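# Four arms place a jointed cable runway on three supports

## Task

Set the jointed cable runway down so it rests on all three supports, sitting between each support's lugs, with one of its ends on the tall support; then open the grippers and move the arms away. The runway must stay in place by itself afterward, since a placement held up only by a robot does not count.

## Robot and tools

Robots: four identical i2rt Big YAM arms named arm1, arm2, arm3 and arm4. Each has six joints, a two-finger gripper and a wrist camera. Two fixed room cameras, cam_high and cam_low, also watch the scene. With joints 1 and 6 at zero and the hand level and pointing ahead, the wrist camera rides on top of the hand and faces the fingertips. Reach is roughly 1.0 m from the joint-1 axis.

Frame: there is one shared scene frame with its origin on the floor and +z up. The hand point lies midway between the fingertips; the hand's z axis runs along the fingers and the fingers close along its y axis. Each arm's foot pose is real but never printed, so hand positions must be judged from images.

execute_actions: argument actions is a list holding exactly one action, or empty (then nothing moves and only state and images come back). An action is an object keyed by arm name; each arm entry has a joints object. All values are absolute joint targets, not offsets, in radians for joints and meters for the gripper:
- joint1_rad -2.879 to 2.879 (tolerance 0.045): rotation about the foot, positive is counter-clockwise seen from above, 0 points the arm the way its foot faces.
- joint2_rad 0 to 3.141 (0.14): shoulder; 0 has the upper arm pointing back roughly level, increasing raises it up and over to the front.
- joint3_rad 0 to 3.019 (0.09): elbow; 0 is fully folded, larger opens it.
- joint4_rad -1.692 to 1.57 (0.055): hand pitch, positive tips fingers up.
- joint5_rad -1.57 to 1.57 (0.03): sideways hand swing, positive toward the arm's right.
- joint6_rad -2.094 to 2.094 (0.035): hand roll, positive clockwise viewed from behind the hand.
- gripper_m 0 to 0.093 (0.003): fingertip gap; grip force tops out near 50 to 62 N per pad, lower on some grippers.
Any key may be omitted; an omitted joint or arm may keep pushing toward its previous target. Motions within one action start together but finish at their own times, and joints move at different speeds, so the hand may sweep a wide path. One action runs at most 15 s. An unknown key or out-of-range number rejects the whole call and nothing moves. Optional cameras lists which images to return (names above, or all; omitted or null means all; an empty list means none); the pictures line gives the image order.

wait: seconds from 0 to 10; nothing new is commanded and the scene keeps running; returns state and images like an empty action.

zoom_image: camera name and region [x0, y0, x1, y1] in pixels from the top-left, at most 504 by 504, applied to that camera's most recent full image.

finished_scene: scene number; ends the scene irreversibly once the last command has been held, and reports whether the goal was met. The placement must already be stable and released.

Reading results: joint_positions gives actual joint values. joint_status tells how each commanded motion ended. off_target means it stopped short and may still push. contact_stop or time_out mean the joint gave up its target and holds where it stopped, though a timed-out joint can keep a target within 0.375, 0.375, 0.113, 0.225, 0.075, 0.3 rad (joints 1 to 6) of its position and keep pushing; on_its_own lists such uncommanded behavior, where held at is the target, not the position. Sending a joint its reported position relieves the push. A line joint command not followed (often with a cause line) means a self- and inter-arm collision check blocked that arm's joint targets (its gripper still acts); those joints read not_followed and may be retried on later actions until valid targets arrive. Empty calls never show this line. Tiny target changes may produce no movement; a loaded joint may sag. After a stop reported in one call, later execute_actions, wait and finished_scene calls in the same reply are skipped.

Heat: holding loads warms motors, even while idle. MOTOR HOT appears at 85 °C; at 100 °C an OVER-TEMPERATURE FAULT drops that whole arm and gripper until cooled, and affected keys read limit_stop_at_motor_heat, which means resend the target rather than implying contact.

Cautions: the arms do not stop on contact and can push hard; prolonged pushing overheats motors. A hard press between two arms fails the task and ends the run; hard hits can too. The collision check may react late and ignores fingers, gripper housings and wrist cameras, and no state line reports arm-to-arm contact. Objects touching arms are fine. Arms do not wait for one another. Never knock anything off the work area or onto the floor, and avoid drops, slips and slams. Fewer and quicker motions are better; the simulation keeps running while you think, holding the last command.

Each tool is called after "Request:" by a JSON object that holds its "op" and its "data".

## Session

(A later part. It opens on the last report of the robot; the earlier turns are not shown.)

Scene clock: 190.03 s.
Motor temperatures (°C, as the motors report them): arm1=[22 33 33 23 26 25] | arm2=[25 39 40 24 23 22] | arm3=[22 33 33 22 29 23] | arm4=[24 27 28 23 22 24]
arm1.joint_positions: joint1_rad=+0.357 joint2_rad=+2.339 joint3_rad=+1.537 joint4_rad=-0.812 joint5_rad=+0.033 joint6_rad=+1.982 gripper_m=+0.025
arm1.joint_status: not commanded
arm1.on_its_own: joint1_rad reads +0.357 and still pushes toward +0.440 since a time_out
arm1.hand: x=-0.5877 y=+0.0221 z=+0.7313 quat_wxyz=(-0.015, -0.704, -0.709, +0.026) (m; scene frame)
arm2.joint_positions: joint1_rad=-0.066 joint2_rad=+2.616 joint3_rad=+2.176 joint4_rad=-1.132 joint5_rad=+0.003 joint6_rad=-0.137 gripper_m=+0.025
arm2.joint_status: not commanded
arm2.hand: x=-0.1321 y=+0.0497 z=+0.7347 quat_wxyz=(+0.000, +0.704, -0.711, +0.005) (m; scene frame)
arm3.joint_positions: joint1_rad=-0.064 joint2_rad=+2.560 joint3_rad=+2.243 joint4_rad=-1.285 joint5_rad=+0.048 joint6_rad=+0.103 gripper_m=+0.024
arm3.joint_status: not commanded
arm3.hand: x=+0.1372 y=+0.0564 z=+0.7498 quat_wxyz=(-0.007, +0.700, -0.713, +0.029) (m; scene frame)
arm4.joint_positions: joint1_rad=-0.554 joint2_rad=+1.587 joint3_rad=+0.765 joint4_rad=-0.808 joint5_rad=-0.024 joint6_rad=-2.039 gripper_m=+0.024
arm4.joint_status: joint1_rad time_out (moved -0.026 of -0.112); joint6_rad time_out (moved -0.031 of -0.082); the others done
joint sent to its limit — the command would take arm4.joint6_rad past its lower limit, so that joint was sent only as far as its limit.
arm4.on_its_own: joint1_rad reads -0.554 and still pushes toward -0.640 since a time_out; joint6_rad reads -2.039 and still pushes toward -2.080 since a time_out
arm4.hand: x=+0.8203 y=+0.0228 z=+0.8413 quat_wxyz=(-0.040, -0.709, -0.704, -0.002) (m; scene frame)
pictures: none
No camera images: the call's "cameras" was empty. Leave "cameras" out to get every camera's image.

Likely blocked by the middle lug; lower and release.

Request:
{"op": "execute_actions", "data": {"actions": [{"arm1":{"joints":{"joint2_rad":2.36,"joint1_rad":0.37}},"arm2":{"joints":{"joint2_rad":2.63,"joint3_rad":2.2}},"arm3":{"joints":{"joint2_rad":2.58}},"arm4":{"joints":{"joint2_rad":1.64,"joint1_rad":-0.57,"joint6_rad":-2.04}}}], "cameras": []}}

Request:
{"op": "execute_actions", "data": {"actions": [{"arm1":{"joints":{"gripper_m":0.09}},"arm2":{"joints":{"gripper_m":0.09}},"arm3":{"joints":{"gripper_m":0.09}},"arm4":{"joints":{"gripper_m":0.07}}}], "cameras": []}}

Request:
{"op": "execute_actions", "data": {"actions": [{"arm1":{"joints":{"joint2_rad":1.9}},"arm2":{"joints":{"joint2_rad":2.2}},"arm3":{"joints":{"joint2_rad":2.15}},"arm4":{"joints":{"joint3_rad":1.2,"joint4_rad":-1.2}}}]}}

Scene clock: 197.20 s.
Motor temperatures (°C, as the motors report them): arm1=[22 33 34 23 27 25] | arm2=[25 40 40 24 23 22] | arm3=[22 33 32 22 29 23] | arm4=[24 28 28 23 22 24]
arm1.joint_positions: joint1_rad=+0.351 joint2_rad=+2.348 joint3_rad=+1.548 joint4_rad=-0.828 joint5_rad=+0.021 joint6_rad=+1.979 gripper_m=+0.025
arm1.joint_status: all done
arm1.hand: x=-0.5881 y=+0.0200 z=+0.7289 quat_wxyz=(-0.007, -0.705, -0.708, +0.030) (m; scene frame)
arm2.joint_positions: joint1_rad=-0.066 joint2_rad=+2.621 joint3_rad=+2.176 joint4_rad=-1.132 joint5_rad=+0.003 joint6_rad=-0.137 gripper_m=+0.025
arm2.joint_status: all done
arm2.hand: x=-0.1324 y=+0.0482 z=+0.7307 quat_wxyz=(+0.003, +0.704, -0.711, +0.007) (m; scene frame)
arm3.joint_positions: joint1_rad=-0.064 joint2_rad=+2.564 joint3_rad=+2.243 joint4_rad=-1.284 joint5_rad=+0.049 joint6_rad=+0.103 gripper_m=+0.024
arm3.joint_status: all done
arm3.hand: x=+0.1375 y=+0.0557 z=+0.7471 quat_wxyz=(-0.006, +0.700, -0.713, +0.031) (m; scene frame)
arm4.joint_positions: joint1_rad=-0.545 joint2_rad=+1.597 joint3_rad=+0.773 joint4_rad=-0.822 joint5_rad=-0.010 joint6_rad=-2.030 gripper_m=+0.024
arm4.joint_status: all done
arm4.hand: x=+0.8206 y=+0.0220 z=+0.8402 quat_wxyz=(-0.045, -0.709, -0.704, -0.011) (m; scene frame)
pictures: none
No camera images: the call's "cameras" was empty. Leave "cameras" out to get every camera's image.

Scene clock: 198.00 s.
Motor temperatures (°C, as the motors report them): arm1=[22 33 34 23 27 25] | arm2=[25 39 39 24 23 22] | arm3=[22 33 32 22 29 23] | arm4=[24 28 28 23 22 24]
arm1.joint_positions: joint1_rad=+0.363 joint2_rad=+2.348 joint3_rad=+1.565 joint4_rad=-0.828 joint5_rad=+0.003 joint6_rad=+1.991 gripper_m=+0.090
arm1.joint_status: all done
arm1.hand: x=-0.5840 y=+0.0328 z=+0.7331 quat_wxyz=(-0.002, -0.706, -0.708, +0.019) (m; scene frame)
arm2.joint_positions: joint1_rad=-0.066 joint2_rad=+2.622 joint3_rad=+2.176 joint4_rad=-1.159 joint5_rad=+0.003 joint6_rad=-0.146 gripper_m=+0.090
arm2.joint_status: all done
arm2.hand: x=-0.1334 y=+0.0413 z=+0.7303 quat_wxyz=(+0.014, +0.707, -0.707, +0.015) (m; scene frame)
arm3.joint_positions: joint1_rad=-0.066 joint2_rad=+2.583 joint3_rad=+2.243 joint4_rad=-1.291 joint5_rad=+0.003 joint6_rad=+0.095 gripper_m=+0.090
arm3.joint_status: all done
arm3.hand: x=+0.1315 y=+0.0494 z=+0.7341 quat_wxyz=(+0.020, +0.702, -0.711, +0.026) (m; scene frame)
arm4.joint_positions: joint1_rad=-0.563 joint2_rad=+1.630 joint3_rad=+0.774 joint4_rad=-0.795 joint5_rad=-0.002 joint6_rad=-2.030 gripper_m=+0.070
arm4.joint_status: all done
arm4.hand: x=+0.8223 y=+0.0299 z=+0.8296 quat_wxyz=(-0.046, -0.715, -0.697, -0.016) (m; scene frame)
pictures: none
No camera images: the call's "cameras" was empty. Leave "cameras" out to get every camera's image.

Scene clock: 199.80 s.
Motor temperatures (°C, as the motors report them): arm1=[22 32 33 23 26 25] | arm2=[25 39 39 24 23 22] | arm3=[22 33 32 22 28 23] | arm4=[24 27 28 23 22 24]
arm1.joint_positions: joint1_rad=+0.363 joint2_rad=+1.900 joint3_rad=+1.590 joint4_rad=-0.828 joint5_rad=+0.003 joint6_rad=+1.992 gripper_m=+0.090
arm1.joint_status: all done
arm1.hand: x=-0.5154 y=+0.0684 z=+1.0225 quat_wxyz=(-0.085, -0.688, -0.692, -0.200) (m; scene frame)
arm2.joint_positions: joint1_rad=-0.066 joint2_rad=+2.214 joint3_rad=+2.197 joint4_rad=-1.164 joint5_rad=+0.003 joint6_rad=-0.146 gripper_m=+0.090
arm2.joint_status: all done
arm2.hand: x=-0.1261 y=+0.1012 z=+1.0404 quat_wxyz=(-0.156, +0.694, -0.694, -0.111) (m; scene frame)
arm3.joint_positions: joint1_rad=-0.066 joint2_rad=+2.175 joint3_rad=+2.242 joint4_rad=-1.294 joint5_rad=+0.003 joint6_rad=+0.095 gripper_m=+0.090
arm3.joint_status: all done
arm3.hand: x=+0.1288 y=+0.0835 z=+1.0306 quat_wxyz=(-0.110, +0.692, -0.702, -0.129) (m; scene frame)
arm4.joint_positions: joint1_rad=-0.564 joint2_rad=+1.641 joint3_rad=+1.173 joint4_rad=-1.187 joint5_rad=+0.001 joint6_rad=-2.030 gripper_m=+0.070
arm4.joint_status: all done
arm4.hand: x=+0.7381 y=+0.0749 z=+0.9428 quat_wxyz=(-0.048, -0.716, -0.697, -0.017) (m; scene frame)
pictures: arm1_cam_wrist, arm2_cam_wrist, arm3_cam_wrist, arm4_cam_wrist, cam_high, cam_low
Images, in order (width x height): arm1_cam_wrist 616x616, arm2_cam_wrist 616x616, arm3_cam_wrist 616x616, arm4_cam_wrist 616x616, cam_high 896x504, cam_low 896x504.

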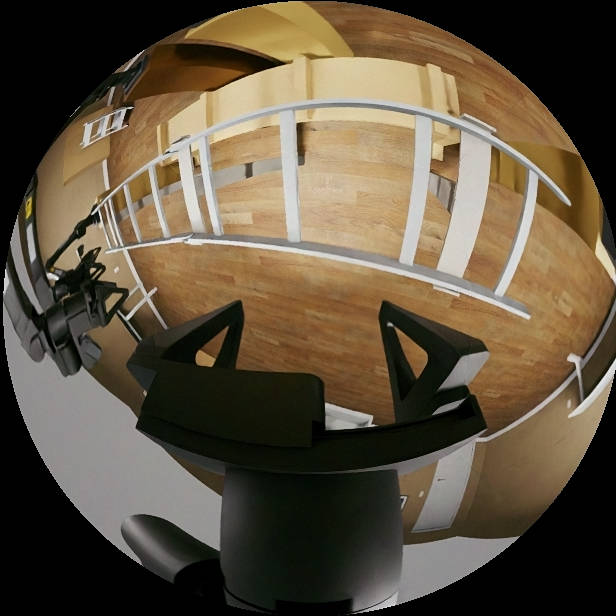

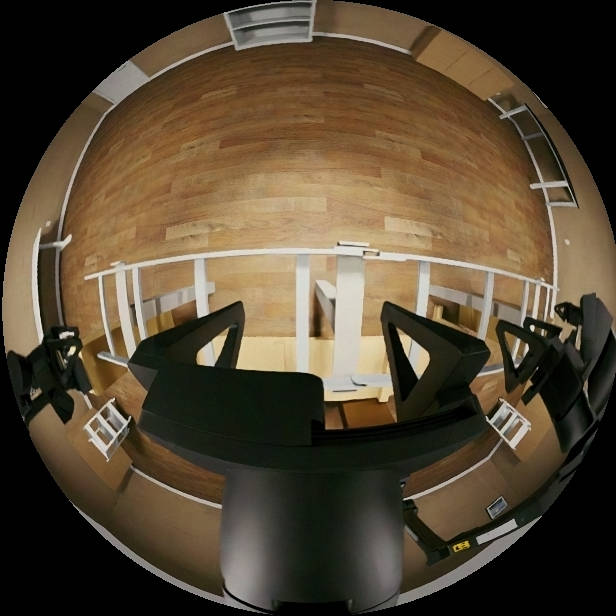

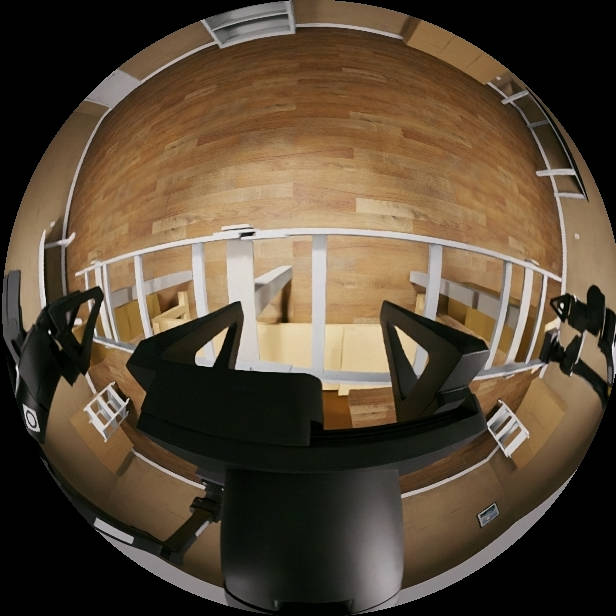

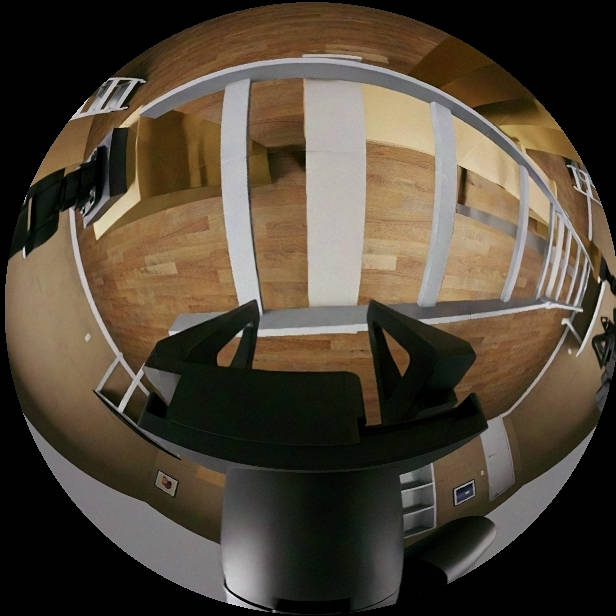

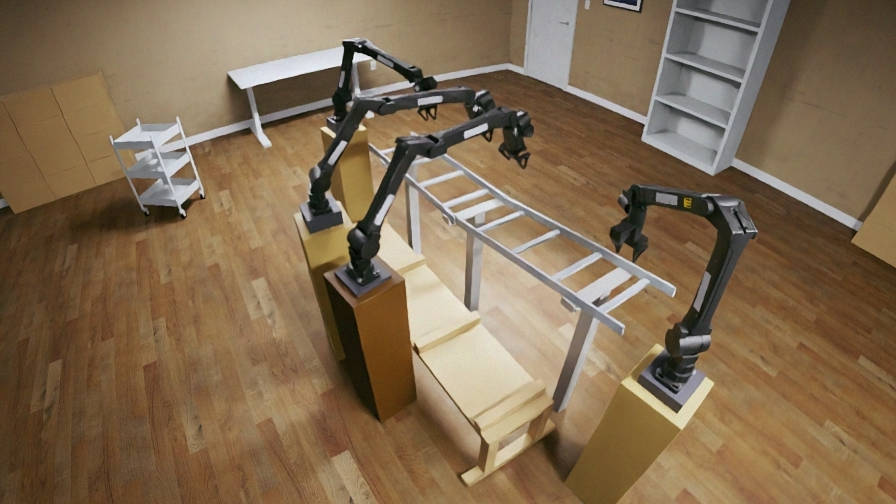

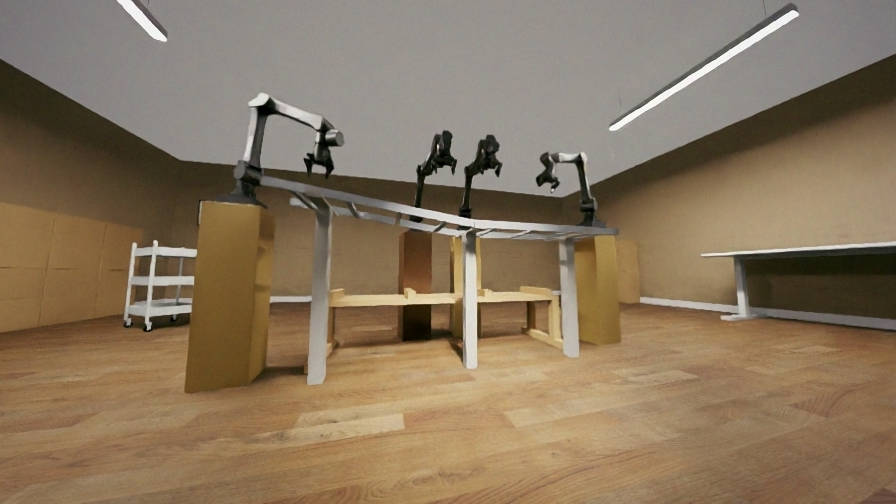

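Request:
{"op": "execute_actions", "data": {"actions": [{"arm1":{"joints":{"joint2_rad":1.2}},"arm2":{"joints":{"joint2_rad":1.4}},"arm3":{"joints":{"joint2_rad":1.4}},"arm4":{"joints":{"joint2_rad":1.0}}}], "cameras": []}}

Request:
{"op": "finished_scene", "data": {"scene": 1}}

Scene clock: 208.73 s.
Motor temperatures (°C, as the motors report them): arm1=[22 31 33 23 26 25] | arm2=[25 38 37 24 23 22] | arm3=[22 32 31 22 27 23] | arm4=[24 27 28 23 22 24]
arm1.joint_positions: joint1_rad=+0.363 joint2_rad=+1.206 joint3_rad=+1.588 joint4_rad=-0.828 joint5_rad=+0.003 joint6_rad=+1.992 gripper_m=+0.090
arm1.joint_status: all done
arm1.hand: x=-0.6552 y=+0.0118 z=+1.4394 quat_wxyz=(-0.197, -0.594, -0.600, -0.498) (m; scene frame)
arm2.joint_positions: joint1_rad=-0.066 joint2_rad=+1.405 joint3_rad=+2.193 joint4_rad=-1.165 joint5_rad=+0.003 joint6_rad=-0.146 gripper_m=+0.090
arm2.joint_status: all done
arm2.hand: x=-0.1654 y=-0.1468 z=+1.5778 quat_wxyz=(-0.451, +0.586, -0.586, -0.331) (m; scene frame)
arm3.joint_positions: joint1_rad=-0.066 joint2_rad=+1.403 joint3_rad=+2.241 joint4_rad=-1.294 joint5_rad=+0.003 joint6_rad=+0.095 gripper_m=+0.090
arm3.joint_status: all done
arm3.hand: x=+0.1498 y=-0.1682 z=+1.5246 quat_wxyz=(-0.339, +0.596, -0.606, -0.403) (m; scene frame)
arm4.joint_positions: joint1_rad=-0.564 joint2_rad=+0.987 joint3_rad=+1.173 joint4_rad=-1.188 joint5_rad=+0.001 joint6_rad=-2.030 gripper_m=+0.070
arm4.joint_status: all done
arm4.hand: x=+0.7857 y=+0.0488 z=+1.2051 quat_wxyz=(+0.260, -0.689, -0.671, +0.082) (m; scene frame)
pictures: none
No camera images: the call's "cameras" was empty. Leave "cameras" out to get every camera's image.

The scene is finished: the task was done.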